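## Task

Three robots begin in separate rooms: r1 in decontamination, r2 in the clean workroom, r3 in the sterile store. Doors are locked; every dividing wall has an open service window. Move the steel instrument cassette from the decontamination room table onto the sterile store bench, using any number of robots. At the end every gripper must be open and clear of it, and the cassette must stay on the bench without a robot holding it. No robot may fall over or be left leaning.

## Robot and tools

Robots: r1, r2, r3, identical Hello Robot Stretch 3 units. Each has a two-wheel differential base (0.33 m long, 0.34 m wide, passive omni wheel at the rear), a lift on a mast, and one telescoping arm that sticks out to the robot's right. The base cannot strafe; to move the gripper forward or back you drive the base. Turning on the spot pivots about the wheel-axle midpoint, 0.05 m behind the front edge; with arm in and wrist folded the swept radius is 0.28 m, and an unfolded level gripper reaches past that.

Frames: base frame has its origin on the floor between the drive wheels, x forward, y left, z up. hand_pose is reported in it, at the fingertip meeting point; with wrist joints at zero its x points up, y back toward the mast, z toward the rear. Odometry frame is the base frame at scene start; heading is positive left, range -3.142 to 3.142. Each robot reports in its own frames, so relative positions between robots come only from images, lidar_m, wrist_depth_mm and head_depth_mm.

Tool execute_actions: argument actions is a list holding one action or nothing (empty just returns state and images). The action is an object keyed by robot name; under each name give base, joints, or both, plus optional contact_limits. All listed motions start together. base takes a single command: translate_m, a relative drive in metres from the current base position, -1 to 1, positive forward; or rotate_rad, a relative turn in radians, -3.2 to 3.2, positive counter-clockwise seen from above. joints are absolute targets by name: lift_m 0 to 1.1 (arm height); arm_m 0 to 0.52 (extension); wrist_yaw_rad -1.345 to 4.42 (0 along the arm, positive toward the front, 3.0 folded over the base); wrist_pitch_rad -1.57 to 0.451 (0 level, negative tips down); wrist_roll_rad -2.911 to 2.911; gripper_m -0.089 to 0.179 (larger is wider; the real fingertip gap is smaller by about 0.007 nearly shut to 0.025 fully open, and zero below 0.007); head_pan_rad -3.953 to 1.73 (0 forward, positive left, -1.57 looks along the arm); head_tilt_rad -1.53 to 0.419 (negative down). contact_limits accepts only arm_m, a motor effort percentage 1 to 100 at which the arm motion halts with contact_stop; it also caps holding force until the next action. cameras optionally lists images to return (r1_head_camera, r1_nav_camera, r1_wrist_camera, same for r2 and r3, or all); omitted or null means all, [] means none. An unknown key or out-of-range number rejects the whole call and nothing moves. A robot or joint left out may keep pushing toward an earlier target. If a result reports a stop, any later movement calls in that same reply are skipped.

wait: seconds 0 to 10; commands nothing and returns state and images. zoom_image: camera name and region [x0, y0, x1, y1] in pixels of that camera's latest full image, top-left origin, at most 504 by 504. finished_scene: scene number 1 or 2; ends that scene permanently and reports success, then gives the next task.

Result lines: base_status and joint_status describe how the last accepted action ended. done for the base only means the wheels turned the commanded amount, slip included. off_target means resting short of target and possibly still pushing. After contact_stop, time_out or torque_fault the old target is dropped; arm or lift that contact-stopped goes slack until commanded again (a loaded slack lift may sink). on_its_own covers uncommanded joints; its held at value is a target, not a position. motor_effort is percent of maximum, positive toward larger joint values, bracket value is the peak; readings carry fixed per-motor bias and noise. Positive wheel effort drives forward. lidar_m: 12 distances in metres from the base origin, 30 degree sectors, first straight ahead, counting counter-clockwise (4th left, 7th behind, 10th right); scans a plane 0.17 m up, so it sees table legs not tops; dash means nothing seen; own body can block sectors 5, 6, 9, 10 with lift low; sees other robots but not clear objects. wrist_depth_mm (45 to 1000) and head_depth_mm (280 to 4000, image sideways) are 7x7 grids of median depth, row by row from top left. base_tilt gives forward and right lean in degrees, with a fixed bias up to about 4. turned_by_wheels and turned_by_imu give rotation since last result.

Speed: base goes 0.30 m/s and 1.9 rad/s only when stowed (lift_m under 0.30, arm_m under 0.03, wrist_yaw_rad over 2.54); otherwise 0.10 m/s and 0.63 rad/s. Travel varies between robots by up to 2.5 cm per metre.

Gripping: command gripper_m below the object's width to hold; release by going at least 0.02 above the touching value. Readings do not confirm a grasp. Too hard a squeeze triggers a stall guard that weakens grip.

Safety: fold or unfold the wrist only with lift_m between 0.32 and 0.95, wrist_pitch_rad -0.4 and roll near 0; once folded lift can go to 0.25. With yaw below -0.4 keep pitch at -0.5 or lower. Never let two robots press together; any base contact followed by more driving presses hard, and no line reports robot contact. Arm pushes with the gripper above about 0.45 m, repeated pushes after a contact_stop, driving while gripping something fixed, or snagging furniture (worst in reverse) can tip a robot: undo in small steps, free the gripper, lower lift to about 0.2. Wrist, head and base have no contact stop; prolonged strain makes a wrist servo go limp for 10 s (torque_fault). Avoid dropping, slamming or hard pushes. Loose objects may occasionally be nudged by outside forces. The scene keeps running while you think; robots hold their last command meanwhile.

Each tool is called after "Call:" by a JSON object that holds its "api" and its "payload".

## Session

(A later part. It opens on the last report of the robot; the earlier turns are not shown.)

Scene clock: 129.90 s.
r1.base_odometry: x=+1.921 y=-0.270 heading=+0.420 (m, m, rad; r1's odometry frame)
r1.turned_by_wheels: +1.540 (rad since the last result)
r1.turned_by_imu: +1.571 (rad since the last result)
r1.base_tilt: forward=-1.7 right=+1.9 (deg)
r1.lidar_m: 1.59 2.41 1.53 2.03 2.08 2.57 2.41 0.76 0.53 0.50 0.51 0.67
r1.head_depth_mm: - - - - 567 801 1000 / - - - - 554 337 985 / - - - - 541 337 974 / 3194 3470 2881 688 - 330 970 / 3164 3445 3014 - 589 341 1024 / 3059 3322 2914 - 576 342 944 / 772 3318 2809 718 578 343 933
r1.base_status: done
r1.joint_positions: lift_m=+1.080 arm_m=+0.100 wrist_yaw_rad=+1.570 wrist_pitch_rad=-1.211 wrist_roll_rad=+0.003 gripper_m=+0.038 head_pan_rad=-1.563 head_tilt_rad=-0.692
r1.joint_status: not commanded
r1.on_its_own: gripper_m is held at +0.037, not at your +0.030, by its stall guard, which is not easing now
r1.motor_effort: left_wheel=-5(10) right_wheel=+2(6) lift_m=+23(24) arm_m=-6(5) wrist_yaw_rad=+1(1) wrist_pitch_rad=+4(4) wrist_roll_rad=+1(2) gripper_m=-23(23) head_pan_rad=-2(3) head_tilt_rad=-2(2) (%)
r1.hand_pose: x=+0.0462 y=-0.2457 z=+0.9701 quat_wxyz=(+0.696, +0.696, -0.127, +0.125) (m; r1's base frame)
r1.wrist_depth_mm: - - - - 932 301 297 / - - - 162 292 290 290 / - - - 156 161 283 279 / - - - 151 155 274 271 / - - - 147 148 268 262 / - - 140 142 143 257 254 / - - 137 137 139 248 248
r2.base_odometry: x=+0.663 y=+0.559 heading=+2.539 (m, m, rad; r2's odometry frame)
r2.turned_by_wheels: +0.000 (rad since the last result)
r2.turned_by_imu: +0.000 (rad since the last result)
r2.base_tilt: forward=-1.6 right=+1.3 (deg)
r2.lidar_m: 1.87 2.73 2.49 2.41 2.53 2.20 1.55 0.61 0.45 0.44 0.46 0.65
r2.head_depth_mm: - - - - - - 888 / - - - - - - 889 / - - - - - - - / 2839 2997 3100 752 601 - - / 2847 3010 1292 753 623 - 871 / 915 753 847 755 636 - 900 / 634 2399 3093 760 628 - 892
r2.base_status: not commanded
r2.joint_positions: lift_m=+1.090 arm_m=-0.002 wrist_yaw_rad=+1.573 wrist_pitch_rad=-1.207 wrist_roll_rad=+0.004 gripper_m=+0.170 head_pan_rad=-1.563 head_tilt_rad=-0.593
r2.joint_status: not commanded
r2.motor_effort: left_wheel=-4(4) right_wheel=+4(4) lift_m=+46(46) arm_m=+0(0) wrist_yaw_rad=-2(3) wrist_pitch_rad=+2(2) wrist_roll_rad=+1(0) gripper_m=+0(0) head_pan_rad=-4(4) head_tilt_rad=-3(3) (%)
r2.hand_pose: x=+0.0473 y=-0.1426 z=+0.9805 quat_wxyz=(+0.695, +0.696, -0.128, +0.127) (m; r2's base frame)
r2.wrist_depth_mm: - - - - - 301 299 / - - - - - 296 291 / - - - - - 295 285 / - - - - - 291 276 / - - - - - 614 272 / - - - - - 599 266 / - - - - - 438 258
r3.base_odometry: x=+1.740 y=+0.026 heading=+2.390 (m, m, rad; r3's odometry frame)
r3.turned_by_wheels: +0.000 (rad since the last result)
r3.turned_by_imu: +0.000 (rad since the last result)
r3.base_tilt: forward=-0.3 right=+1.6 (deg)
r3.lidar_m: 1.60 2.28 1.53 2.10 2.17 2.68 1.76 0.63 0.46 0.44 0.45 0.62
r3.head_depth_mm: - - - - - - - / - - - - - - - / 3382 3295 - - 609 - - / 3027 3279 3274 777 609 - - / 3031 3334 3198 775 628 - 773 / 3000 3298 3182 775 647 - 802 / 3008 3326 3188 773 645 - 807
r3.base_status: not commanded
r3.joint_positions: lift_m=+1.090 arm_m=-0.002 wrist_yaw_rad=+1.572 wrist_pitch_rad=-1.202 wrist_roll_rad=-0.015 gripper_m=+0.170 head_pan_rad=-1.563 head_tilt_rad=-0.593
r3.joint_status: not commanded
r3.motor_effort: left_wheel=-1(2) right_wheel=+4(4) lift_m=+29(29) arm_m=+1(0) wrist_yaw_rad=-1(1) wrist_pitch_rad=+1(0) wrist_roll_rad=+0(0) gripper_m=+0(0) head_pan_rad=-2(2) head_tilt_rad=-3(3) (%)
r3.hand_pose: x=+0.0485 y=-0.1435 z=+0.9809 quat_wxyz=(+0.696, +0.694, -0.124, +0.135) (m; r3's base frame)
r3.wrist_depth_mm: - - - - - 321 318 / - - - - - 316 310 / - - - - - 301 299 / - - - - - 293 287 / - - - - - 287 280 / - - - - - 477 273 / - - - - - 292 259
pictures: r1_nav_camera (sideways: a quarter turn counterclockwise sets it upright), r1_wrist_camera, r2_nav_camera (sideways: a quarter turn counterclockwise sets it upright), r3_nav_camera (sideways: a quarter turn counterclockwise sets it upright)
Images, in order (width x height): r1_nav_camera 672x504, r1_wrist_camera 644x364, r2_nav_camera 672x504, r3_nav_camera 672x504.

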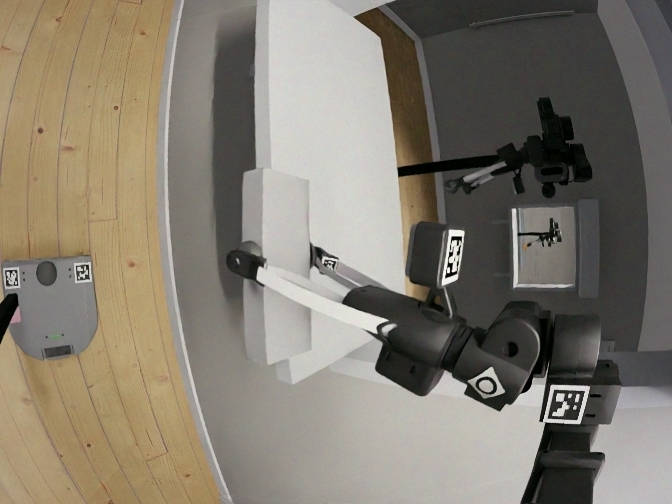

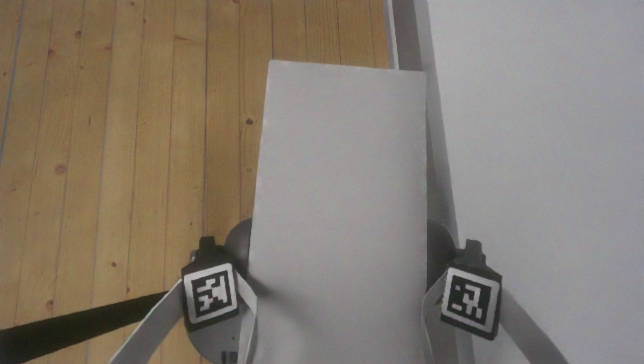

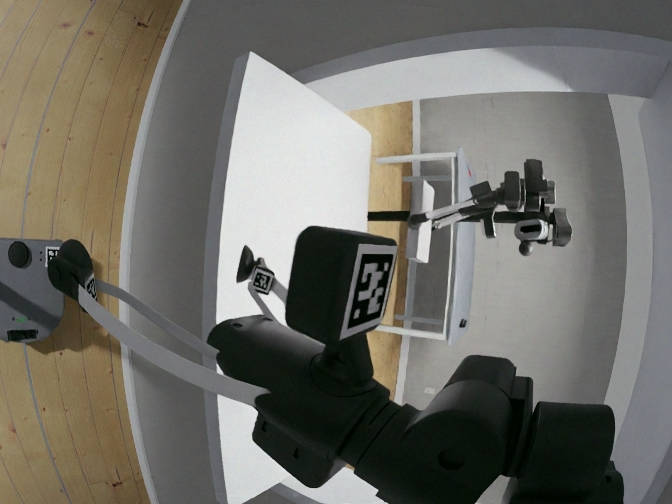

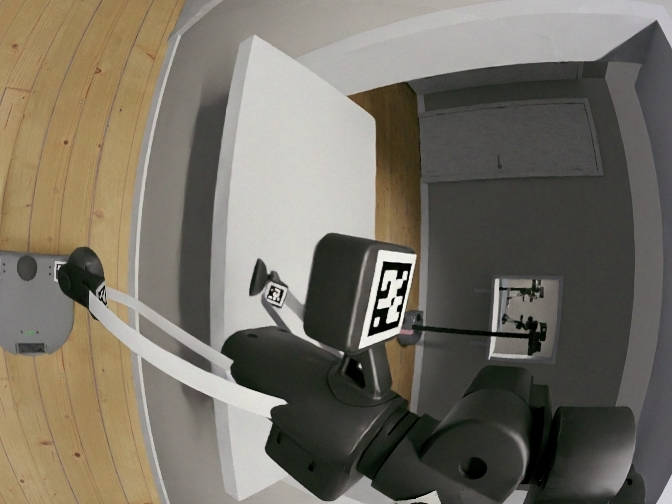

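Call:
{"api": "execute_actions", "payload": {"actions": [{"r1":{"base":{"translate_m":0.12},"joints":{"arm_m":0.42,"wrist_yaw_rad":1.62}}}], "cameras": []}}

Call:
{"api": "execute_actions", "payload": {"actions": [{"r1":{"joints":{"lift_m":1.012}}}], "cameras": ["r1_head_camera","r1_wrist_camera","r2_nav_camera"]}}

Scene clock: 139.23 s.
r1.base_odometry: x=+2.030 y=-0.222 heading=+0.420 (m, m, rad; r1's odometry frame)
r1.turned_by_wheels: +0.000 (rad since the last result)
r1.turned_by_imu: +0.001 (rad since the last result)
r1.base_tilt: forward=-1.8 right=+2.0 (deg)
r1.lidar_m: 1.56 2.28 1.49 2.04 2.09 2.70 2.52 0.74 0.52 0.49 0.50 0.66
r1.head_depth_mm: 3175 3494 2834 703 567 516 983 / 3213 3516 2847 706 569 513 971 / - - 2852 662 571 514 957 / 3213 3501 2807 664 572 515 945 / 3019 3426 2746 669 574 511 937 / 761 3334 2782 692 576 507 927 / 3075 3405 2929 718 577 507 917
r1.base_status: done
r1.joint_positions: lift_m=+1.080 arm_m=+0.420 wrist_yaw_rad=+1.619 wrist_pitch_rad=-1.211 wrist_roll_rad=+0.003 gripper_m=+0.038 head_pan_rad=-1.563 head_tilt_rad=-0.692
r1.joint_status: all done
r1.on_its_own: gripper_m is held at +0.037, not at your +0.030, by its stall guard, which is not easing now
r1.motor_effort: left_wheel=-5(6) right_wheel=+2(4) lift_m=+23(23) arm_m=+5(6) wrist_yaw_rad=+1(2) wrist_pitch_rad=+4(4) wrist_roll_rad=+2(2) gripper_m=-23(23) head_pan_rad=-3(2) head_tilt_rad=-2(3) (%)
r1.hand_pose: x=+0.0462 y=-0.5615 z=+0.9701 quat_wxyz=(+0.693, +0.699, -0.110, +0.142) (m; r1's base frame)
r1.wrist_depth_mm: - 314 309 305 305 299 - / - 304 303 163 289 291 - / - 295 286 157 161 282 - / - 287 281 151 154 269 690 / - 275 270 146 149 265 264 / 272 267 141 142 143 257 255 / 264 260 252 138 140 247 247
r2.base_odometry: x=+0.663 y=+0.559 heading=+2.539 (m, m, rad; r2's odometry frame)
r2.turned_by_wheels: +0.000 (rad since the last result)
r2.turned_by_imu: +0.000 (rad since the last result)
r2.base_tilt: forward=-1.7 right=+1.3 (deg)
r2.lidar_m: 1.87 2.72 2.49 2.41 2.52 2.20 1.55 0.61 0.45 0.44 0.46 0.65
r2.head_depth_mm: - - - - - - 887 / - - - - - - 891 / - - - - - - - / 902 3029 3148 562 600 - - / 968 2324 575 532 620 - 870 / 671 433 455 564 638 - 904 / 373 361 2764 764 629 - 895
r2.base_status: not commanded
r2.joint_positions: lift_m=+1.090 arm_m=-0.002 wrist_yaw_rad=+1.573 wrist_pitch_rad=-1.207 wrist_roll_rad=+0.004 gripper_m=+0.170 head_pan_rad=-1.563 head_tilt_rad=-0.593
r2.joint_status: not commanded
r2.motor_effort: left_wheel=-4(4) right_wheel=+4(4) lift_m=+46(46) arm_m=+0(1) wrist_yaw_rad=-2(3) wrist_pitch_rad=+2(2) wrist_roll_rad=+0(1) gripper_m=+0(0) head_pan_rad=-4(4) head_tilt_rad=-3(3) (%)
r2.hand_pose: x=+0.0473 y=-0.1426 z=+0.9805 quat_wxyz=(+0.695, +0.696, -0.128, +0.127) (m; r2's base frame)
r2.wrist_depth_mm: - - - - - 305 298 / - - - - - 298 289 / - - - - - 295 286 / - - - - - 292 278 / - - - - - 617 271 / - - - - - 613 265 / - - - - - 439 259
r3.base_odometry: x=+1.740 y=+0.026 heading=+2.390 (m, m, rad; r3's odometry frame)
r3.turned_by_wheels: +0.000 (rad since the last result)
r3.turned_by_imu: +0.001 (rad since the last result)
r3.base_tilt: forward=-0.2 right=+1.6 (deg)
r3.lidar_m: 1.60 2.28 1.53 2.10 2.17 2.68 1.75 0.63 0.46 0.44 0.45 0.62
r3.head_depth_mm: - - - - - - - / - - - - - - - / - 3314 - - 611 - - / 3003 3326 3232 778 609 - - / 3002 3334 3211 776 629 - 774 / 2983 3347 3216 770 648 - 801 / 2998 3295 3261 774 644 - 808
r3.base_status: not commanded
r3.joint_positions: lift_m=+1.090 arm_m=-0.002 wrist_yaw_rad=+1.572 wrist_pitch_rad=-1.202 wrist_roll_rad=-0.015 gripper_m=+0.170 head_pan_rad=-1.563 head_tilt_rad=-0.593
r3.joint_status: not commanded
r3.motor_effort: left_wheel=-2(2) right_wheel=+4(4) lift_m=+29(29) arm_m=+1(0) wrist_yaw_rad=-1(1) wrist_pitch_rad=+1(1) wrist_roll_rad=+0(0) gripper_m=+1(1) head_pan_rad=-2(2) head_tilt_rad=-3(2) (%)
r3.hand_pose: x=+0.0485 y=-0.1435 z=+0.9809 quat_wxyz=(+0.696, +0.694, -0.124, +0.135) (m; r3's base frame)
r3.wrist_depth_mm: - - - - - 326 322 / - - - - - 309 307 / - - - - - 301 297 / - - - - - 290 294 / - - - - - 292 281 / - - - - - 484 270 / - - - - - 289 262
pictures: none
No camera images: the call's "cameras" was empty. Leave "cameras" out to get every camera's image.

Scene clock: 140.70 s.
r1.base_odometry: x=+2.030 y=-0.222 heading=+0.420 (m, m, rad; r1's odometry frame)
r1.turned_by_wheels: +0.000 (rad since the last result)
r1.turned_by_imu: +0.000 (rad since the last result)
r1.base_tilt: forward=-1.8 right=+2.0 (deg)
r1.lidar_m: 1.56 2.28 1.49 2.04 2.09 2.69 2.53 0.75 0.52 0.49 0.50 0.66
r1.head_depth_mm: 3053 3522 2831 702 566 515 980 / - 3458 2866 703 570 512 968 / - - 2676 662 570 514 958 / 3211 3488 2878 643 573 515 949 / 3018 3344 2710 645 575 512 939 / 760 3324 2774 693 575 506 927 / 3082 3379 2928 719 578 506 918
r1.base_status: not commanded
r1.joint_positions: lift_m=+1.012 arm_m=+0.420 wrist_yaw_rad=+1.619 wrist_pitch_rad=-1.211 wrist_roll_rad=+0.003 gripper_m=+0.038 head_pan_rad=-1.563 head_tilt_rad=-0.692
r1.joint_status: all done
r1.on_its_own: gripper_m is held at +0.037, not at your +0.030, by its stall guard, which is not easing now
r1.motor_effort: left_wheel=-4(5) right_wheel=+2(2) lift_m=+18(20) arm_m=+5(5) wrist_yaw_rad=+1(1) wrist_pitch_rad=+4(4) wrist_roll_rad=+2(1) gripper_m=-23(23) head_pan_rad=-2(3) head_tilt_rad=-2(3) (%)
r1.hand_pose: x=+0.0462 y=-0.5615 z=+0.9024 quat_wxyz=(+0.693, +0.699, -0.110, +0.142) (m; r1's base frame)
r1.wrist_depth_mm: 238 236 233 231 226 224 224 / 230 227 224 162 218 217 214 / 221 222 217 157 160 211 207 / 214 213 210 151 154 204 201 / 208 207 203 146 148 198 195 / 201 200 141 142 142 191 189 / 195 195 191 138 139 185 184
r2.base_odometry: x=+0.663 y=+0.559 heading=+2.539 (m, m, rad; r2's odometry frame)
r2.turned_by_wheels: +0.000 (rad since the last result)
r2.turned_by_imu: +0.000 (rad since the last result)
r2.base_tilt: forward=-1.7 right=+1.3 (deg)
r2.lidar_m: 1.86 2.73 2.49 2.41 2.53 2.20 1.55 0.61 0.46 0.44 0.46 0.65
r2.head_depth_mm: - - - - - - 887 / - - - - - - 894 / - - - - - - - / 897 3024 3139 750 571 - - / 944 2322 1180 603 567 - 874 / 928 587 472 699 575 - 905 / 2794 409 406 762 627 - 888
r2.base_status: not commanded
r2.joint_positions: lift_m=+1.090 arm_m=-0.002 wrist_yaw_rad=+1.573 wrist_pitch_rad=-1.207 wrist_roll_rad=+0.004 gripper_m=+0.170 head_pan_rad=-1.563 head_tilt_rad=-0.593
r2.joint_status: not commanded
r2.motor_effort: left_wheel=-4(4) right_wheel=+4(4) lift_m=+46(46) arm_m=+0(0) wrist_yaw_rad=-3(2) wrist_pitch_rad=+3(2) wrist_roll_rad=+0(1) gripper_m=+0(0) head_pan_rad=-4(4) head_tilt_rad=-4(2) (%)
r2.hand_pose: x=+0.0473 y=-0.1426 z=+0.9805 quat_wxyz=(+0.695, +0.696, -0.128, +0.127) (m; r2's base frame)
r2.wrist_depth_mm: - - - - - 305 298 / - - - - - 296 292 / - - - - - 296 283 / - - - - - 290 276 / - - - - - 610 273 / - - - - - 599 266 / - - - - - 440 259
r3.base_odometry: x=+1.740 y=+0.026 heading=+2.390 (m, m, rad; r3's odometry frame)
r3.turned_by_wheels: +0.000 (rad since the last result)
r3.turned_by_imu: +0.000 (rad since the last result)
r3.base_tilt: forward=-0.1 right=+1.5 (deg)
r3.lidar_m: 1.60 2.28 1.53 2.09 2.17 2.68 1.76 0.63 0.46 0.44 0.46 0.62
r3.head_depth_mm: - - - - - - - / - - - - - - - / - 3273 - - 610 - - / 2970 3316 3241 777 610 - - / 3001 3327 3231 774 628 - 774 / 2985 3312 3271 775 648 - 803 / 3018 3265 3233 772 644 - 809
r3.base_status: not commanded
r3.joint_positions: lift_m=+1.090 arm_m=-0.002 wrist_yaw_rad=+1.572 wrist_pitch_rad=-1.202 wrist_roll_rad=-0.015 gripper_m=+0.170 head_pan_rad=-1.563 head_tilt_rad=-0.593
r3.joint_status: not commanded
r3.motor_effort: left_wheel=-2(2) right_wheel=+4(4) lift_m=+29(29) arm_m=+1(1) wrist_yaw_rad=-2(1) wrist_pitch_rad=+1(0) wrist_roll_rad=+0(0) gripper_m=+1(0) head_pan_rad=-2(2) head_tilt_rad=-4(4) (%)
r3.hand_pose: x=+0.0485 y=-0.1435 z=+0.9809 quat_wxyz=(+0.696, +0.694, -0.124, +0.135) (m; r3's base frame)
r3.wrist_depth_mm: - - - - - 319 318 / - - - - - 312 308 / - - - - - 301 297 / - - - - - 294 291 / - - - - - 289 280 / - - - - - 475 275 / - - - - - 289 260
pictures: r1_head_camera (sideways: a quarter turn clockwise sets it upright), r1_wrist_camera, r2_nav_camera (sideways: a quarter turn counterclockwise sets it upright)
Images, in order (width x height): r1_head_camera 896x504, r1_wrist_camera 644x364, r2_nav_camera 672x504.

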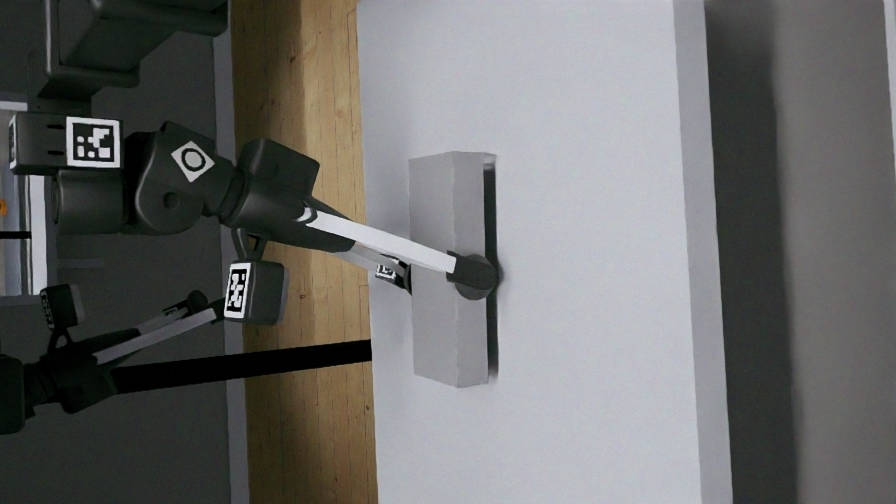

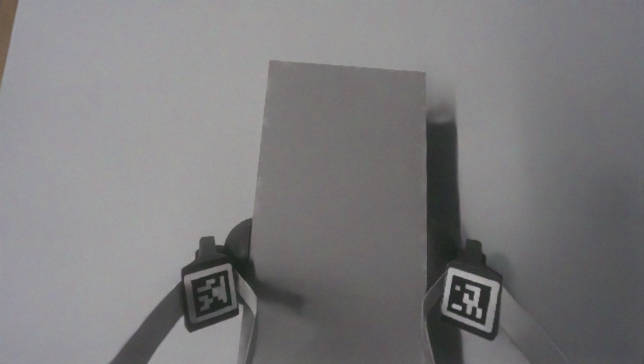

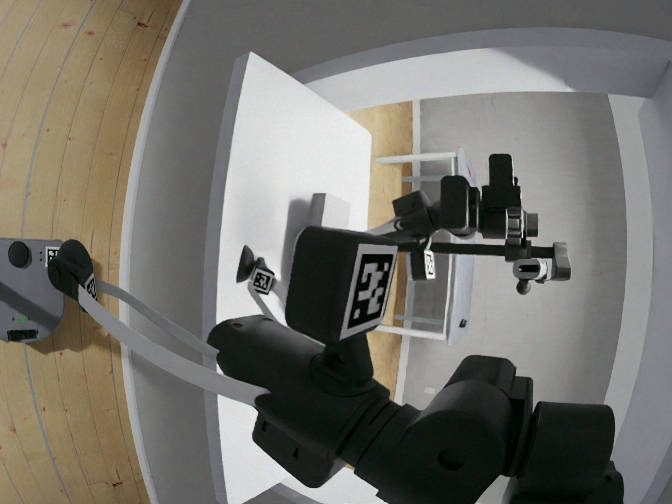

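Call:
{"api": "execute_actions", "payload": {"actions": [{"r1":{"joints":{"lift_m":0.997}}}], "cameras": []}}

Call:
{"api": "execute_actions", "payload": {"actions": [{"r1":{"joints":{"gripper_m":0.15}}}], "cameras": []}}

Call:
{"api": "execute_actions", "payload": {"actions": [{"r1":{"joints":{"lift_m":1.06}}}], "cameras": []}}

Call:
{"api": "execute_actions", "payload": {"actions": [{"r1":{"joints":{"arm_m":0}},"r2":{"joints":{"arm_m":0.33,"lift_m":1.06,"head_tilt_rad":-0.7}}}], "cameras": ["r2_head_camera","r2_wrist_camera"]}}

Scene clock: 149.20 s.
r1.base_odometry: x=+2.030 y=-0.222 heading=+0.420 (m, m, rad; r1's odometry frame)
r1.turned_by_wheels: +0.000 (rad since the last result)
r1.turned_by_imu: +0.001 (rad since the last result)
r1.base_tilt: forward=-1.8 right=+2.0 (deg)
r1.lidar_m: 1.56 2.28 1.49 2.04 2.09 2.70 2.51 0.75 0.52 0.49 0.50 0.66
r1.head_depth_mm: 3081 3530 2833 704 568 516 980 / 3130 3447 2842 706 569 513 970 / - - 2599 661 571 514 959 / 3254 3480 2753 644 572 515 947 / 3043 3379 2627 646 574 511 938 / 760 3342 2763 715 575 506 928 / 3089 3405 2913 718 577 506 916
r1.base_status: not commanded
r1.joint_positions: lift_m=+0.997 arm_m=+0.420 wrist_yaw_rad=+1.619 wrist_pitch_rad=-1.211 wrist_roll_rad=+0.003 gripper_m=+0.038 head_pan_rad=-1.563 head_tilt_rad=-0.692
r1.joint_status: all done
r1.on_its_own: gripper_m is held at +0.037, not at your +0.030, by its stall guard, which is not easing now
r1.motor_effort: left_wheel=-4(4) right_wheel=+2(2) lift_m=+18(19) arm_m=+5(6) wrist_yaw_rad=+1(1) wrist_pitch_rad=+4(4) wrist_roll_rad=+2(1) gripper_m=-23(22) head_pan_rad=-3(3) head_tilt_rad=-3(2) (%)
r1.hand_pose: x=+0.0462 y=-0.5615 z=+0.8874 quat_wxyz=(+0.693, +0.699, -0.110, +0.142) (m; r1's base frame)
r1.wrist_depth_mm: 220 217 215 214 209 207 206 / 213 210 208 163 201 200 197 / 206 202 201 156 160 195 193 / 199 197 194 151 155 188 186 / 192 191 188 147 149 183 181 / 188 185 141 141 143 176 176 / 181 179 176 137 140 171 170
r2.base_odometry: x=+0.663 y=+0.559 heading=+2.539 (m, m, rad; r2's odometry frame)
r2.turned_by_wheels: +0.000 (rad since the last result)
r2.turned_by_imu: +0.000 (rad since the last result)
r2.base_tilt: forward=-1.6 right=+1.4 (deg)
r2.lidar_m: 1.87 2.72 2.48 2.41 2.53 2.20 1.55 0.61 0.46 0.44 0.46 0.65
r2.head_depth_mm: - - - - - - 885 / - - - - - - 894 / - - - - - - - / 901 3028 3157 753 578 - - / 948 2316 1215 606 563 - 866 / 935 624 450 625 588 - 904 / 2807 421 412 765 631 - 887
r2.base_status: not commanded
r2.joint_positions: lift_m=+1.090 arm_m=-0.002 wrist_yaw_rad=+1.573 wrist_pitch_rad=-1.207 wrist_roll_rad=+0.004 gripper_m=+0.170 head_pan_rad=-1.563 head_tilt_rad=-0.593
r2.joint_status: not commanded
r2.motor_effort: left_wheel=-5(5) right_wheel=+4(4) lift_m=+46(46) arm_m=+0(0) wrist_yaw_rad=-2(3) wrist_pitch_rad=+2(2) wrist_roll_rad=+1(1) gripper_m=+0(0) head_pan_rad=-4(5) head_tilt_rad=-3(3) (%)
r2.hand_pose: x=+0.0473 y=-0.1426 z=+0.9805 quat_wxyz=(+0.695, +0.696, -0.128, +0.127) (m; r2's base frame)
r2.wrist_depth_mm: - - - - - 300 299 / - - - - - 296 289 / - - - - - 295 287 / - - - - - 288 279 / - - - - - 618 271 / - - - - - 598 265 / - - - - - 441 259
r3.base_odometry: x=+1.740 y=+0.026 heading=+2.390 (m, m, rad; r3's odometry frame)
r3.turned_by_wheels: +0.000 (rad since the last result)
r3.turned_by_imu: +0.000 (rad since the last result)
r3.base_tilt: forward=-0.2 right=+1.5 (deg)
r3.lidar_m: 1.60 2.28 1.53 2.09 2.17 2.68 1.76 0.63 0.46 0.44 0.45 0.62
r3.head_depth_mm: - - - - - - - / - - - - - - - / - 3300 - - 609 - - / 2972 3275 3240 779 609 - - / 2979 3288 3263 774 628 - 772 / 3030 3372 3177 774 647 - 802 / 3030 3309 3220 775 645 - 806
r3.base_status: not commanded
r3.joint_positions: lift_m=+1.090 arm_m=-0.002 wrist_yaw_rad=+1.572 wrist_pitch_rad=-1.202 wrist_roll_rad=-0.015 gripper_m=+0.170 head_pan_rad=-1.563 head_tilt_rad=-0.593
r3.joint_status: not commanded
r3.motor_effort: left_wheel=-2(2) right_wheel=+4(4) lift_m=+29(29) arm_m=+1(0) wrist_yaw_rad=-2(1) wrist_pitch_rad=+0(1) wrist_roll_rad=+0(0) gripper_m=+1(0) head_pan_rad=-3(2) head_tilt_rad=-2(3) (%)
r3.hand_pose: x=+0.0485 y=-0.1435 z=+0.9809 quat_wxyz=(+0.696, +0.694, -0.124, +0.135) (m; r3's base frame)
r3.wrist_depth_mm: - - - - - 323 323 / - - - - - 312 309 / - - - - - 301 298 / - - - - - 290 290 / - - - - - 286 281 / - - - - - 484 272 / - - - - - 293 262
pictures: none
No camera images: the call's "cameras" was empty. Leave "cameras" out to get every camera's image.

Scene clock: 150.83 s.
r1.base_odometry: x=+2.030 y=-0.222 heading=+0.420 (m, m, rad; r1's odometry frame)
r1.turned_by_wheels: +0.000 (rad since the last result)
r1.turned_by_imu: +0.000 (rad since the last result)
r1.base_tilt: forward=-1.8 right=+1.9 (deg)
r1.lidar_m: 1.56 2.28 1.50 2.04 2.09 2.69 2.51 0.74 0.52 0.49 0.50 0.66
r1.head_depth_mm: 3113 3523 2839 703 568 516 982 / 3129 3481 2854 704 569 513 970 / - - 2617 661 569 513 958 / 3213 3482 2768 656 572 515 951 / 3024 3352 2656 660 574 512 938 / 760 3319 2760 716 575 506 927 / 3075 3409 2945 719 578 507 917
r1.base_status: not commanded
r1.joint_positions: lift_m=+0.997 arm_m=+0.420 wrist_yaw_rad=+1.619 wrist_pitch_rad=-1.207 wrist_roll_rad=+0.003 gripper_m=+0.150 head_pan_rad=-1.563 head_tilt_rad=-0.692
r1.joint_status: all done
r1.motor_effort: left_wheel=-5(5) right_wheel=+2(3) lift_m=+18(18) arm_m=+5(4) wrist_yaw_rad=+1(0) wrist_pitch_rad=+3(4) wrist_roll_rad=+2(1) gripper_m=+0(95) head_pan_rad=-3(3) head_tilt_rad=-3(2) (%)
r1.hand_pose: x=+0.0471 y=-0.5614 z=+0.8877 quat_wxyz=(+0.692, +0.698, -0.112, +0.143) (m; r1's base frame)
r1.wrist_depth_mm: 223 219 217 215 211 208 206 / 215 211 210 172 202 204 200 / 207 204 203 166 166 196 194 / 199 197 197 160 161 189 188 / 194 192 189 156 156 183 181 / 187 - 184 151 151 178 177 / - 180 177 147 146 172 171
r2.base_odometry: x=+0.663 y=+0.559 heading=+2.539 (m, m, rad; r2's odometry frame)
r2.turned_by_wheels: +0.000 (rad since the last result)
r2.turned_by_imu: +0.000 (rad since the last result)
r2.base_tilt: forward=-1.6 right=+1.4 (deg)
r2.lidar_m: 1.87 2.72 2.49 2.41 2.53 2.20 1.55 0.61 0.45 0.44 0.46 0.65
r2.head_depth_mm: - - - - - - 886 / - - - - - - 894 / - - - - - - - / 900 2967 3166 753 576 - - / 946 2328 1212 619 537 - 866 / 943 624 449 696 599 - 904 / 2799 421 410 763 629 - 890
r2.base_status: not commanded
r2.joint_positions: lift_m=+1.090 arm_m=-0.002 wrist_yaw_rad=+1.573 wrist_pitch_rad=-1.207 wrist_roll_rad=+0.004 gripper_m=+0.170 head_pan_rad=-1.563 head_tilt_rad=-0.593
r2.joint_status: not commanded
r2.motor_effort: left_wheel=-5(5) right_wheel=+4(4) lift_m=+46(46) arm_m=+0(0) wrist_yaw_rad=-3(3) wrist_pitch_rad=+2(2) wrist_roll_rad=+1(1) gripper_m=+1(1) head_pan_rad=-3(4) head_tilt_rad=-3(3) (%)
r2.hand_pose: x=+0.0473 y=-0.1426 z=+0.9805 quat_wxyz=(+0.695, +0.696, -0.128, +0.127) (m; r2's base frame)
r2.wrist_depth_mm: - - - - - 304 301 / - - - - - 298 291 / - - - - - 295 283 / - - - - - 291 279 / - - - - - 609 269 / - - - - - 618 266 / - - - - - 446 258
r3.base_odometry: x=+1.740 y=+0.026 heading=+2.390 (m, m, rad; r3's odometry frame)
r3.turned_by_wheels: +0.000 (rad since the last result)
r3.turned_by_imu: +0.000 (rad since the last result)
r3.base_tilt: forward=-0.2 right=+1.6 (deg)
r3.lidar_m: 1.60 2.28 1.53 2.10 2.18 2.67 1.75 0.63 0.46 0.44 0.46 0.62
r3.head_depth_mm: - - - - - - - / - - - - - - - / - 3258 - - 611 - - / 2985 3332 3216 777 608 - - / 2978 3257 3206 774 627 - 773 / 3013 3309 3227 774 647 - 800 / 2983 3254 3203 774 646 - 809
r3.base_status: not commanded
r3.joint_positions: lift_m=+1.090 arm_m=-0.002 wrist_yaw_rad=+1.572 wrist_pitch_rad=-1.202 wrist_roll_rad=-0.015 gripper_m=+0.170 head_pan_rad=-1.563 head_tilt_rad=-0.593
r3.joint_status: not commanded
r3.motor_effort: left_wheel=-2(2) right_wheel=+5(4) lift_m=+29(29) arm_m=+0(1) wrist_yaw_rad=-2(1) wrist_pitch_rad=+1(1) wrist_roll_rad=+0(0) gripper_m=+1(1) head_pan_rad=-2(2) head_tilt_rad=-3(3) (%)
r3.hand_pose: x=+0.0485 y=-0.1435 z=+0.9809 quat_wxyz=(+0.696, +0.694, -0.124, +0.135) (m; r3's base frame)
r3.wrist_depth_mm: - - - - - 319 320 / - - - - - 312 309 / - - - - - 303 297 / - - - - - 292 288 / - - - - - 288 282 / - - - - - 476 270 / - - - - - 291 262
pictures: none
No camera images: the call's "cameras" was empty. Leave "cameras" out to get every camera's image.

Scene clock: 152.23 s.
r1.base_odometry: x=+2.030 y=-0.222 heading=+0.420 (m, m, rad; r1's odometry frame)
r1.turned_by_wheels: +0.000 (rad since the last result)
r1.turned_by_imu: +0.000 (rad since the last result)
r1.base_tilt: forward=-1.8 right=+1.9 (deg)
r1.lidar_m: 1.56 2.27 1.49 2.04 2.08 2.69 2.52 0.74 0.52 0.49 0.50 0.66
r1.head_depth_mm: 3206 3451 2828 703 568 516 982 / 3179 3468 2822 705 569 513 972 / - - 2866 661 571 514 959 / 3239 3356 2858 639 573 514 947 / 3016 3343 2763 660 575 511 937 / 760 3330 2772 716 576 507 927 / 3082 3438 2933 719 578 506 919
r1.base_status: not commanded
r1.joint_positions: lift_m=+1.060 arm_m=+0.420 wrist_yaw_rad=+1.619 wrist_pitch_rad=-1.207 wrist_roll_rad=+0.003 gripper_m=+0.150 head_pan_rad=-1.563 head_tilt_rad=-0.692
r1.joint_status: all done
r1.motor_effort: left_wheel=-5(4) right_wheel=+2(2) lift_m=+21(23) arm_m=+5(5) wrist_yaw_rad=+2(1) wrist_pitch_rad=+3(3) wrist_roll_rad=+1(2) gripper_m=+1(0) head_pan_rad=-3(2) head_tilt_rad=-3(2) (%)
r1.hand_pose: x=+0.0472 y=-0.5614 z=+0.9505 quat_wxyz=(+0.692, +0.698, -0.112, +0.143) (m; r1's base frame)
r1.wrist_depth_mm: - 294 291 288 280 279 - / - 284 280 276 274 271 - / - 271 271 233 262 260 260 / - 263 261 225 255 252 253 / 260 257 253 217 247 247 245 / 251 - 244 212 238 236 237 / 246 237 237 204 231 230 228
r2.base_odometry: x=+0.663 y=+0.559 heading=+2.539 (m, m, rad; r2's odometry frame)
r2.turned_by_wheels: +0.000 (rad since the last result)
r2.turned_by_imu: +0.000 (rad since the last result)
r2.base_tilt: forward=-1.7 right=+1.3 (deg)
r2.lidar_m: 1.86 2.72 2.48 2.42 2.53 2.20 1.55 0.61 0.45 0.44 0.46 0.65
r2.head_depth_mm: - - - - - - 886 / - - - - - - 890 / - - - - - - - / 902 3043 3033 753 575 - - / 934 2351 484 618 576 - 870 / 710 430 458 759 598 - 905 / 385 373 2773 760 629 - 888
r2.base_status: not commanded
r2.joint_positions: lift_m=+1.090 arm_m=-0.002 wrist_yaw_rad=+1.573 wrist_pitch_rad=-1.207 wrist_roll_rad=+0.004 gripper_m=+0.170 head_pan_rad=-1.563 head_tilt_rad=-0.593
r2.joint_status: not commanded
r2.motor_effort: left_wheel=-4(5) right_wheel=+4(4) lift_m=+46(46) arm_m=+0(0) wrist_yaw_rad=-2(3) wrist_pitch_rad=+2(2) wrist_roll_rad=+0(0) gripper_m=+0(0) head_pan_rad=-4(4) head_tilt_rad=-3(3) (%)
r2.hand_pose: x=+0.0473 y=-0.1426 z=+0.9805 quat_wxyz=(+0.695, +0.696, -0.128, +0.127) (m; r2's base frame)
r2.wrist_depth_mm: - - - - - 302 299 / - - - - - 298 291 / - - - - - 294 283 / - - - - - 291 275 / - - - - - 618 270 / - - - - - 623 265 / - - - - - 442 258
r3.base_odometry: x=+1.740 y=+0.026 heading=+2.390 (m, m, rad; r3's odometry frame)
r3.turned_by_wheels: +0.000 (rad since the last result)
r3.turned_by_imu: +0.000 (rad since the last result)
r3.base_tilt: forward=-0.3 right=+1.5 (deg)
r3.lidar_m: 1.60 2.28 1.53 2.10 2.17 2.67 1.76 0.63 0.46 0.44 0.46 0.62
r3.head_depth_mm: - - - - - - - / - - - - - - - / - 3287 - - 610 - - / 2991 3264 3258 777 609 - - / 2989 3308 3264 776 628 - 774 / 3054 3281 3233 775 647 - 800 / 3006 3317 3192 772 644 - 807
r3.base_status: not commanded
r3.joint_positions: lift_m=+1.090 arm_m=-0.002 wrist_yaw_rad=+1.572 wrist_pitch_rad=-1.202 wrist_roll_rad=-0.015 gripper_m=+0.170 head_pan_rad=-1.563 head_tilt_rad=-0.593
r3.joint_status: not commanded
r3.motor_effort: left_wheel=-2(2) right_wheel=+4(4) lift_m=+29(29) arm_m=+1(1) wrist_yaw_rad=-1(1) wrist_pitch_rad=+0(1) wrist_roll_rad=+0(0) gripper_m=+1(1) head_pan_rad=-2(2) head_tilt_rad=-3(4) (%)
r3.hand_pose: x=+0.0485 y=-0.1435 z=+0.9809 quat_wxyz=(+0.696, +0.694, -0.124, +0.135) (m; r3's base frame)
r3.wrist_depth_mm: - - - - - 321 320 / - - - - - 311 307 / - - - - - 301 297 / - - - - - 294 290 / - - - - - 288 280 / - - - - - 477 274 / - - - - - 290 262
pictures: none
No camera images: the call's "cameras" was empty. Leave "cameras" out to get every camera's image.

Scene clock: 156.50 s.
r1.base_odometry: x=+2.030 y=-0.222 heading=+0.420 (m, m, rad; r1's odometry frame)
r1.turned_by_wheels: +0.000 (rad since the last result)
r1.turned_by_imu: +0.001 (rad since the last result)
r1.base_tilt: forward=-1.7 right=+2.0 (deg)
r1.lidar_m: 1.56 2.28 1.49 2.04 2.09 2.70 2.52 0.74 0.52 0.49 0.51 0.66
r1.head_depth_mm: 3134 - - - - - - / 3201 - - - - - - / 3242 - - - - - - / 3235 3455 2877 638 572 - - / 3107 536 706 641 575 - 1008 / 435 505 2777 716 593 - - / 431 3370 2926 718 593 - 1016
r1.base_status: not commanded
r1.joint_positions: lift_m=+1.060 arm_m=+0.000 wrist_yaw_rad=+1.620 wrist_pitch_rad=-1.207 wrist_roll_rad=+0.003 gripper_m=+0.150 head_pan_rad=-1.563 head_tilt_rad=-0.692
r1.joint_status: all done
r1.motor_effort: left_wheel=-4(4) right_wheel=+2(2) lift_m=+22(22) arm_m=-5(6) wrist_yaw_rad=+1(1) wrist_pitch_rad=+3(3) wrist_roll_rad=+2(1) gripper_m=+0(1) head_pan_rad=-2(2) head_tilt_rad=-3(3) (%)
r1.hand_pose: x=+0.0472 y=-0.1423 z=+0.9505 quat_wxyz=(+0.692, +0.698, -0.112, +0.144) (m; r1's base frame)
r1.wrist_depth_mm: - - - - - 688 277 / - - - - - 683 268 / - - - - - 680 261 / - - - - - 709 254 / - - - - - 768 246 / - - - - - 811 236 / - - - - - 760 242
r2.base_odometry: x=+0.663 y=+0.559 heading=+2.539 (m, m, rad; r2's odometry frame)
r2.turned_by_wheels: +0.000 (rad since the last result)
r2.turned_by_imu: +0.000 (rad since the last result)
r2.base_tilt: forward=-1.6 right=+1.4 (deg)
r2.lidar_m: 1.87 2.73 2.48 2.41 2.53 2.20 1.55 0.61 0.45 0.44 0.46 0.65
r2.head_depth_mm: 2968 3171 2576 648 522 816 1076 / 2835 3117 2582 649 523 818 1078 / - - 2528 651 523 820 1081 / 2672 2663 2507 606 527 818 1089 / 751 2211 2521 629 529 824 1088 / 2701 3173 2634 631 530 826 1088 / 2762 3143 2618 662 532 826 1093
r2.base_status: not commanded
r2.joint_positions: lift_m=+1.060 arm_m=+0.330 wrist_yaw_rad=+1.572 wrist_pitch_rad=-1.207 wrist_roll_rad=+0.004 gripper_m=+0.170 head_pan_rad=-1.563 head_tilt_rad=-0.692
r2.joint_status: all done
r2.motor_effort: left_wheel=-5(5) right_wheel=+5(4) lift_m=+33(41) arm_m=+3(3) wrist_yaw_rad=-2(3) wrist_pitch_rad=+2(2) wrist_roll_rad=+1(0) gripper_m=+0(0) head_pan_rad=-5(4) head_tilt_rad=-4(16) (%)
r2.hand_pose: x=+0.0473 y=-0.4749 z=+0.9509 quat_wxyz=(+0.695, +0.695, -0.129, +0.127) (m; r2's base frame)
r2.wrist_depth_mm: - 273 273 274 268 269 268 / - 271 264 266 264 263 260 / - 262 259 228 224 256 254 / - 255 255 222 219 250 249 / - 250 247 216 215 245 242 / - 242 241 210 211 237 237 / - 238 236 206 207 235 231
r3.base_odometry: x=+1.740 y=+0.026 heading=+2.390 (m, m, rad; r3's odometry frame)
r3.turned_by_wheels: +0.000 (rad since the last result)
r3.turned_by_imu: +0.000 (rad since the last result)
r3.base_tilt: forward=-0.2 right=+1.5 (deg)
r3.lidar_m: 1.60 2.28 1.53 2.10 2.17 2.67 1.75 0.63 0.45 0.44 0.45 0.62
r3.head_depth_mm: - - - - - - - / - - - - - - - / - 3311 - - 609 - - / 2995 3308 3254 779 610 - - / 2983 3295 3227 776 627 - 774 / 2965 3310 3191 772 646 - 805 / 2989 3296 3274 769 646 - 809
r3.base_status: not commanded
r3.joint_positions: lift_m=+1.090 arm_m=-0.002 wrist_yaw_rad=+1.572 wrist_pitch_rad=-1.202 wrist_roll_rad=-0.015 gripper_m=+0.170 head_pan_rad=-1.563 head_tilt_rad=-0.593
r3.joint_status: not commanded
r3.motor_effort: left_wheel=-2(2) right_wheel=+4(4) lift_m=+29(29) arm_m=+0(0) wrist_yaw_rad=-2(2) wrist_pitch_rad=+1(1) wrist_roll_rad=+0(0) gripper_m=+0(0) head_pan_rad=-2(2) head_tilt_rad=-3(3) (%)
r3.hand_pose: x=+0.0485 y=-0.1435 z=+0.9809 quat_wxyz=(+0.696, +0.694, -0.124, +0.135) (m; r3's base frame)
r3.wrist_depth_mm: - - - - - 320 315 / - - - - - 312 308 / - - - - - 303 296 / - - - - - 291 293 / - - - - - 286 278 / - - - - - 477 271 / - - - - - 291 262
pictures: r2_head_camera (sideways: a quarter turn clockwise sets it upright), r2_wrist_camera
Images, in order (width x height): r2_head_camera 896x504, r2_wrist_camera 644x364.

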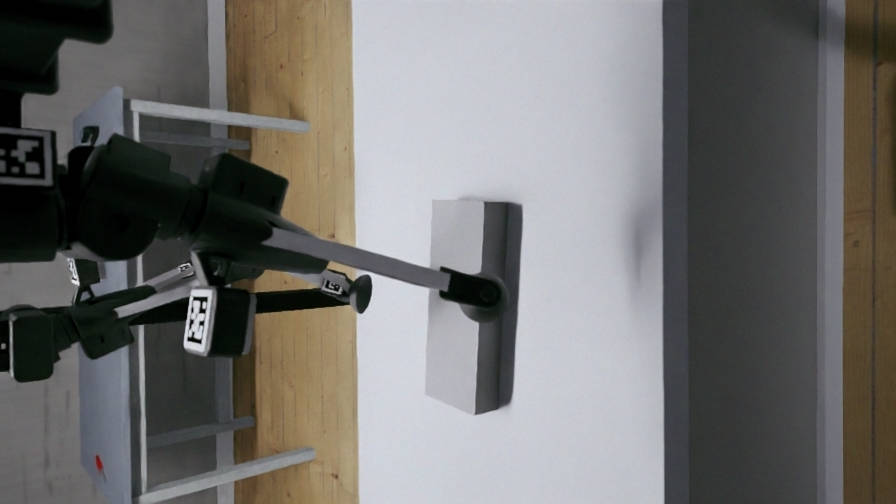

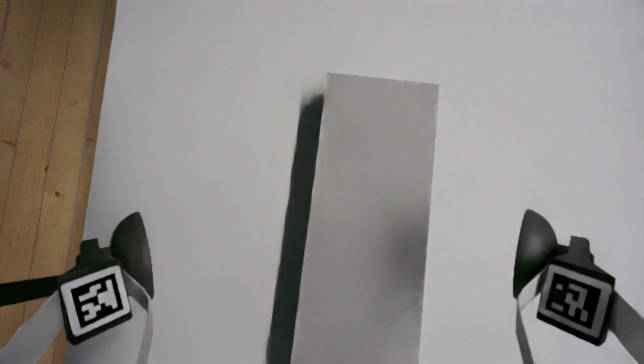

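Call:
{"api": "execute_actions", "payload": {"actions": [{"r2":{"base":{"translate_m":0.012},"joints":{"arm_m":0.352,"lift_m":0.997,"wrist_yaw_rad":1.53}}}], "cameras": []}}

Call:
{"api": "execute_actions", "payload": {"actions": [{"r2":{"joints":{"gripper_m":0.04}}}], "cameras": ["r2_head_camera","r2_wrist_camera"]}}

Call:
{"api": "execute_actions", "payload": {"actions": [{"r2":{"joints":{"lift_m":1.05}}}], "cameras": ["r2_head_camera"]}}

Scene clock: 164.47 s.
r1.base_odometry: x=+2.030 y=-0.222 heading=+0.420 (m, m, rad; r1's odometry frame)
r1.turned_by_wheels: +0.000 (rad since the last result)
r1.turned_by_imu: +0.001 (rad since the last result)
r1.base_tilt: forward=-1.8 right=+2.0 (deg)
r1.lidar_m: 1.56 2.28 1.49 2.04 2.09 2.70 2.52 0.75 0.52 0.49 0.50 0.66
r1.head_depth_mm: 3138 - - - - - - / 3167 - - - - - - / 3210 - - - - - - / 3225 3415 2629 658 572 - - / 3092 3373 541 640 575 - 1007 / 476 444 551 716 593 - - / 453 3339 2906 720 593 - 1009
r1.base_status: not commanded
r1.joint_positions: lift_m=+1.060 arm_m=+0.000 wrist_yaw_rad=+1.620 wrist_pitch_rad=-1.207 wrist_roll_rad=+0.003 gripper_m=+0.150 head_pan_rad=-1.563 head_tilt_rad=-0.692
r1.joint_status: not commanded
r1.motor_effort: left_wheel=-5(5) right_wheel=+2(2) lift_m=+22(22) arm_m=-6(5) wrist_yaw_rad=+0(0) wrist_pitch_rad=+2(3) wrist_roll_rad=+2(2) gripper_m=+0(0) head_pan_rad=-3(2) head_tilt_rad=-2(3) (%)
r1.hand_pose: x=+0.0472 y=-0.1423 z=+0.9505 quat_wxyz=(+0.692, +0.698, -0.112, +0.144) (m; r1's base frame)
r1.wrist_depth_mm: - - - - - 689 278 / - - - - - 678 269 / - - - - - 697 262 / - - - - - 697 254 / - - - - - 771 250 / - - - - - 819 238 / - - - - - 770 241
r2.base_odometry: x=+0.653 y=+0.566 heading=+2.539 (m, m, rad; r2's odometry frame)
r2.turned_by_wheels: +0.000 (rad since the last result)
r2.turned_by_imu: +0.000 (rad since the last result)
r2.base_tilt: forward=-1.6 right=+1.4 (deg)
r2.lidar_m: 1.86 2.71 2.49 2.41 2.53 2.21 1.55 0.61 0.45 0.44 0.46 0.65
r2.head_depth_mm: 2809 - 2465 643 522 814 1076 / 2787 3162 2585 650 523 817 1076 / 2777 - 2460 651 526 821 1085 / 2807 848 2643 604 527 823 1075 / 742 3120 2449 609 529 823 1089 / 2723 3168 2621 637 532 827 1080 / 2811 3219 2603 663 532 825 1092
r2.base_status: done
r2.joint_positions: lift_m=+0.997 arm_m=+0.352 wrist_yaw_rad=+1.533 wrist_pitch_rad=-1.207 wrist_roll_rad=+0.004 gripper_m=+0.170 head_pan_rad=-1.563 head_tilt_rad=-0.692
r2.joint_status: all done
r2.motor_effort: left_wheel=-4(7) right_wheel=+4(11) lift_m=+34(33) arm_m=+3(4) wrist_yaw_rad=-3(2) wrist_pitch_rad=+2(2) wrist_roll_rad=+1(1) gripper_m=+0(0) head_pan_rad=-4(4) head_tilt_rad=-4(4) (%)
r2.hand_pose: x=+0.0473 y=-0.4995 z=+0.8879 quat_wxyz=(+0.698, +0.693, -0.142, +0.113) (m; r2's base frame)
r2.wrist_depth_mm: 208 207 206 204 201 202 200 / 203 200 200 166 166 196 194 / 197 197 196 161 162 192 190 / 192 192 189 157 158 187 187 / 187 189 185 153 154 184 183 / - 182 180 151 178 179 179 / - 179 176 147 173 175 172
r3.base_odometry: x=+1.740 y=+0.026 heading=+2.390 (m, m, rad; r3's odometry frame)
r3.turned_by_wheels: +0.000 (rad since the last result)
r3.turned_by_imu: +0.001 (rad since the last result)
r3.base_tilt: forward=-0.2 right=+1.5 (deg)
r3.lidar_m: 1.60 2.28 1.53 2.09 2.17 2.67 1.75 0.63 0.46 0.44 0.46 0.62
r3.head_depth_mm: - - - - - - - / - - - - - - - / - 3338 - - 608 - - / 2988 3286 3269 778 609 - - / 2994 3326 3232 775 628 - 774 / 2989 3307 3244 771 646 - 803 / 2976 3300 3250 771 647 - 808
r3.base_status: not commanded
r3.joint_positions: lift_m=+1.090 arm_m=-0.002 wrist_yaw_rad=+1.572 wrist_pitch_rad=-1.202 wrist_roll_rad=-0.015 gripper_m=+0.170 head_pan_rad=-1.563 head_tilt_rad=-0.593
r3.joint_status: not commanded
r3.motor_effort: left_wheel=-2(2) right_wheel=+4(5) lift_m=+29(29) arm_m=+0(1) wrist_yaw_rad=-1(1) wrist_pitch_rad=+0(0) wrist_roll_rad=+0(0) gripper_m=+1(0) head_pan_rad=-2(2) head_tilt_rad=-3(2) (%)
r3.hand_pose: x=+0.0485 y=-0.1435 z=+0.9809 quat_wxyz=(+0.696, +0.694, -0.124, +0.135) (m; r3's base frame)
r3.wrist_depth_mm: - - - - - 323 319 / - - - - - 313 310 / - - - - - 302 299 / - - - - - 292 292 / - - - - - 288 279 / - - - - - 466 273 / - - - - - 291 261
pictures: none
No camera images: the call's "cameras" was empty. Leave "cameras" out to get every camera's image.

Scene clock: 166.27 s.
r1.base_odometry: x=+2.030 y=-0.222 heading=+0.420 (m, m, rad; r1's odometry frame)
r1.turned_by_wheels: +0.000 (rad since the last result)
r1.turned_by_imu: +0.000 (rad since the last result)
r1.base_tilt: forward=-1.8 right=+1.9 (deg)
r1.lidar_m: 1.57 2.28 1.49 2.04 2.09 2.69 2.52 0.74 0.52 0.49 0.51 0.66
r1.head_depth_mm: 3157 - - - - - - / 3164 - - - - - - / 3226 - - - - - - / 3207 3414 2634 657 573 - - / 3134 3376 546 638 575 - 1007 / 683 445 551 716 593 - - / 455 3306 2889 720 595 - 1011
r1.base_status: not commanded
r1.joint_positions: lift_m=+1.060 arm_m=+0.000 wrist_yaw_rad=+1.620 wrist_pitch_rad=-1.207 wrist_roll_rad=+0.003 gripper_m=+0.150 head_pan_rad=-1.563 head_tilt_rad=-0.692
r1.joint_status: not commanded
r1.motor_effort: left_wheel=-5(4) right_wheel=+2(2) lift_m=+22(23) arm_m=-5(5) wrist_yaw_rad=+0(1) wrist_pitch_rad=+3(3) wrist_roll_rad=+1(2) gripper_m=+0(0) head_pan_rad=-2(2) head_tilt_rad=-3(3) (%)
r1.hand_pose: x=+0.0472 y=-0.1423 z=+0.9505 quat_wxyz=(+0.692, +0.698, -0.112, +0.144) (m; r1's base frame)
r1.wrist_depth_mm: - - - - - 683 280 / - - - - - 679 267 / - - - - - 685 261 / - - - - - 712 253 / - - - - - 734 248 / - - - - - 805 236 / - - - - - 750 242
r2.base_odometry: x=+0.653 y=+0.566 heading=+2.539 (m, m, rad; r2's odometry frame)
r2.turned_by_wheels: +0.000 (rad since the last result)
r2.turned_by_imu: +0.000 (rad since the last result)
r2.base_tilt: forward=-1.7 right=+1.3 (deg)
r2.lidar_m: 1.86 2.72 2.48 2.42 2.53 2.22 1.55 0.61 0.45 0.44 0.46 0.65
r2.head_depth_mm: 2829 - 2438 645 521 814 1079 / 2744 3135 2543 649 524 816 1077 / 2751 - 2491 631 524 821 1081 / 2748 849 2557 604 527 820 1086 / 743 3070 2439 609 529 824 1095 / 2738 3231 2627 639 531 828 1087 / 2810 3220 2631 663 533 823 1090
r2.base_status: not commanded
r2.joint_positions: lift_m=+0.997 arm_m=+0.352 wrist_yaw_rad=+1.533 wrist_pitch_rad=-1.206 wrist_roll_rad=+0.004 gripper_m=+0.041 head_pan_rad=-1.563 head_tilt_rad=-0.692
r2.joint_status: all done
r2.motor_effort: left_wheel=-4(4) right_wheel=+3(4) lift_m=+36(36) arm_m=+2(3) wrist_yaw_rad=-3(2) wrist_pitch_rad=+2(2) wrist_roll_rad=+0(0) gripper_m=-15(88) head_pan_rad=-5(4) head_tilt_rad=-4(4) (%)
r2.hand_pose: x=+0.0474 y=-0.4996 z=+0.8878 quat_wxyz=(+0.698, +0.693, -0.142, +0.113) (m; r2's base frame)
r2.wrist_depth_mm: 208 208 205 203 201 200 200 / 202 200 198 165 166 197 194 / 195 194 194 161 162 190 190 / 193 191 188 157 157 187 185 / 188 187 156 153 153 182 181 / 184 183 151 150 150 177 177 / 180 178 176 146 147 174 174
r3.base_odometry: x=+1.740 y=+0.026 heading=+2.390 (m, m, rad; r3's odometry frame)
r3.turned_by_wheels: +0.000 (rad since the last result)
r3.turned_by_imu: +0.000 (rad since the last result)
r3.base_tilt: forward=-0.2 right=+1.5 (deg)
r3.lidar_m: 1.60 2.28 1.53 2.09 2.17 2.68 1.75 0.63 0.45 0.44 0.45 0.62
r3.head_depth_mm: - - - - - - - / - - - - - - - / - 3346 - - 610 - - / 3001 3338 3285 776 610 - - / 3006 3322 3262 775 626 - 771 / 3010 3342 3244 771 646 - 806 / 3018 3346 3215 771 645 - 807
r3.base_status: not commanded
r3.joint_positions: lift_m=+1.090 arm_m=-0.002 wrist_yaw_rad=+1.572 wrist_pitch_rad=-1.202 wrist_roll_rad=-0.015 gripper_m=+0.170 head_pan_rad=-1.563 head_tilt_rad=-0.593
r3.joint_status: not commanded
r3.motor_effort: left_wheel=-2(2) right_wheel=+5(4) lift_m=+29(29) arm_m=+1(0) wrist_yaw_rad=-2(1) wrist_pitch_rad=+1(1) wrist_roll_rad=-1(0) gripper_m=+1(0) head_pan_rad=-3(2) head_tilt_rad=-3(3) (%)
r3.hand_pose: x=+0.0485 y=-0.1435 z=+0.9809 quat_wxyz=(+0.696, +0.694, -0.124, +0.135) (m; r3's base frame)
r3.wrist_depth_mm: - - - - - 322 315 / - - - - - 307 310 / - - - - - 302 297 / - - - - - 290 287 / - - - - - 287 282 / - - - - - 472 272 / - - - - - 291 262
pictures: r2_head_camera (sideways: a quarter turn clockwise sets it upright), r2_wrist_camera
Images, in order (width x height): r2_head_camera 896x504, r2_wrist_camera 644x364.

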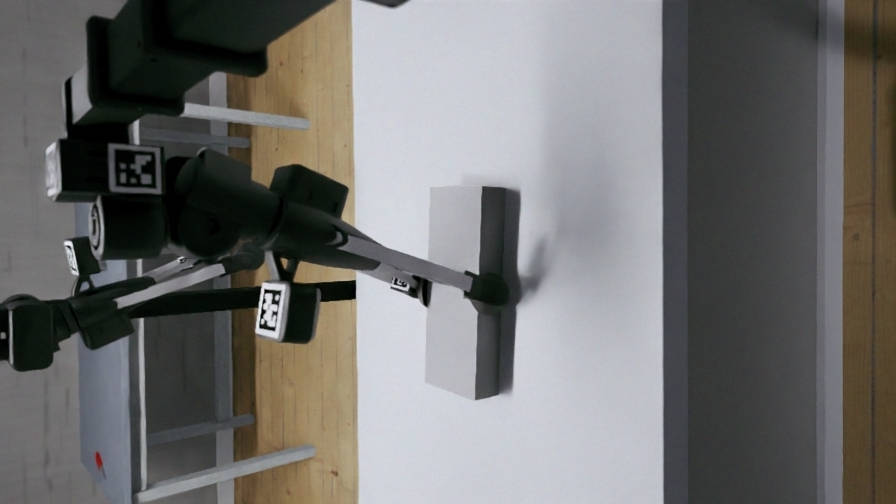

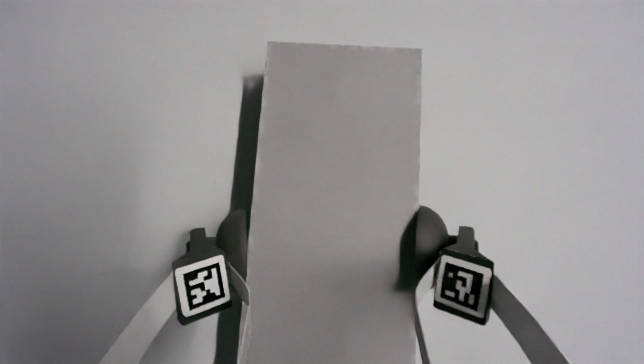

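Scene clock: 168.10 s.
r1.base_odometry: x=+2.030 y=-0.222 heading=+0.420 (m, m, rad; r1's odometry frame)
r1.turned_by_wheels: +0.000 (rad since the last result)
r1.turned_by_imu: +0.000 (rad since the last result)
r1.base_tilt: forward=-1.8 right=+2.1 (deg)
r1.lidar_m: 1.56 2.28 1.49 2.04 2.09 2.70 2.51 0.75 0.52 0.49 0.50 0.66
r1.head_depth_mm: 3163 - - - - - - / 3146 - - - - - - / 3232 - - - - - - / 3232 3339 2851 633 573 - - / 3068 524 625 659 575 - 1010 / 422 486 2783 715 591 - - / 418 3423 2935 718 594 - 1014
r1.base_status: not commanded
r1.joint_positions: lift_m=+1.060 arm_m=+0.000 wrist_yaw_rad=+1.620 wrist_pitch_rad=-1.207 wrist_roll_rad=+0.003 gripper_m=+0.150 head_pan_rad=-1.563 head_tilt_rad=-0.692
r1.joint_status: not commanded
r1.motor_effort: left_wheel=-4(5) right_wheel=+2(2) lift_m=+22(22) arm_m=-4(5) wrist_yaw_rad=+0(1) wrist_pitch_rad=+3(3) wrist_roll_rad=+2(1) gripper_m=+0(0) head_pan_rad=-2(3) head_tilt_rad=-3(3) (%)
r1.hand_pose: x=+0.0472 y=-0.1423 z=+0.9505 quat_wxyz=(+0.692, +0.698, -0.112, +0.144) (m; r1's base frame)
r1.wrist_depth_mm: - - - - - 687 279 / - - - - - 697 269 / - - - - - 687 260 / - - - - - 701 252 / - - - - - 758 248 / - - - - - 830 238 / - - - - - 767 241
r2.base_odometry: x=+0.653 y=+0.566 heading=+2.539 (m, m, rad; r2's odometry frame)
r2.turned_by_wheels: +0.000 (rad since the last result)
r2.turned_by_imu: +0.000 (rad since the last result)
r2.base_tilt: forward=-1.7 right=+1.3 (deg)
r2.lidar_m: 1.87 2.71 2.48 2.42 2.53 2.21 1.55 0.61 0.45 0.44 0.46 0.65
r2.head_depth_mm: - 3154 2559 645 521 814 1073 / 2827 3098 2580 649 523 817 1076 / - - 2585 627 525 822 1085 / 2689 916 2483 604 527 820 1078 / 742 2211 2509 597 528 824 1085 / 2764 3157 2620 638 530 829 1091 / 2760 3174 2617 666 533 828 1093
r2.base_status: not commanded
r2.joint_positions: lift_m=+1.050 arm_m=+0.352 wrist_yaw_rad=+1.531 wrist_pitch_rad=-1.208 wrist_roll_rad=+0.004 gripper_m=+0.040 head_pan_rad=-1.563 head_tilt_rad=-0.692
r2.joint_status: all done
r2.motor_effort: left_wheel=-4(5) right_wheel=+4(6) lift_m=+46(52) arm_m=+2(3) wrist_yaw_rad=-1(2) wrist_pitch_rad=+3(3) wrist_roll_rad=+0(1) gripper_m=+0(15) head_pan_rad=-3(3) head_tilt_rad=-4(4) (%)
r2.hand_pose: x=+0.0470 y=-0.4997 z=+0.9404 quat_wxyz=(+0.698, +0.693, -0.142, +0.112) (m; r2's base frame)
r2.wrist_depth_mm: - 265 260 259 259 258 256 / - 258 255 254 249 249 249 / - 255 252 215 243 246 243 / 247 245 244 210 235 239 238 / 242 238 238 205 233 232 232 / 235 232 - 200 - 228 228 / 231 228 228 197 223 222 221
r3.base_odometry: x=+1.740 y=+0.026 heading=+2.390 (m, m, rad; r3's odometry frame)
r3.turned_by_wheels: +0.000 (rad since the last result)
r3.turned_by_imu: +0.000 (rad since the last result)
r3.base_tilt: forward=-0.2 right=+1.5 (deg)
r3.lidar_m: 1.60 2.29 1.53 2.10 2.17 2.68 1.75 0.63 0.46 0.44 0.45 0.62
r3.head_depth_mm: - - - - - - - / - - - - - - - / - 3305 - - 609 - - / 3030 3299 3258 777 610 - - / 2994 3328 3230 776 628 - 776 / 3036 3339 3264 773 648 - 804 / 3009 3333 3195 773 644 - 807
r3.base_status: not commanded
r3.joint_positions: lift_m=+1.090 arm_m=-0.002 wrist_yaw_rad=+1.572 wrist_pitch_rad=-1.202 wrist_roll_rad=-0.015 gripper_m=+0.170 head_pan_rad=-1.563 head_tilt_rad=-0.593
r3.joint_status: not commanded
r3.motor_effort: left_wheel=-2(2) right_wheel=+5(4) lift_m=+29(29) arm_m=+0(0) wrist_yaw_rad=-2(1) wrist_pitch_rad=+1(1) wrist_roll_rad=+0(1) gripper_m=+0(0) head_pan_rad=-2(2) head_tilt_rad=-3(3) (%)
r3.hand_pose: x=+0.0485 y=-0.1435 z=+0.9809 quat_wxyz=(+0.696, +0.694, -0.124, +0.135) (m; r3's base frame)
r3.wrist_depth_mm: - - - - - 323 319 / - - - - - 310 305 / - - - - - 300 299 / - - - - - 293 289 / - - - - - 290 279 / - - - - - 482 273 / - - - - - 291 264
pictures: r2_head_camera (sideways: a quarter turn clockwise sets it upright)
Images, in order (width x height): r2_head_camera 896x504.

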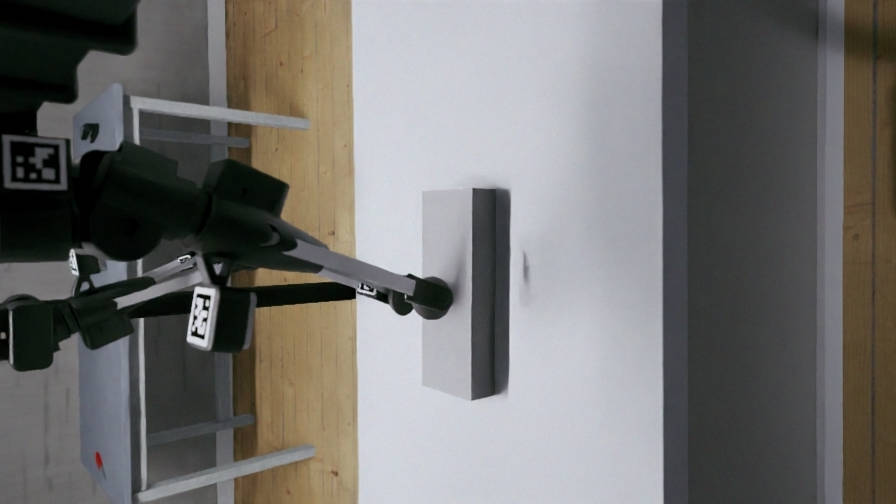

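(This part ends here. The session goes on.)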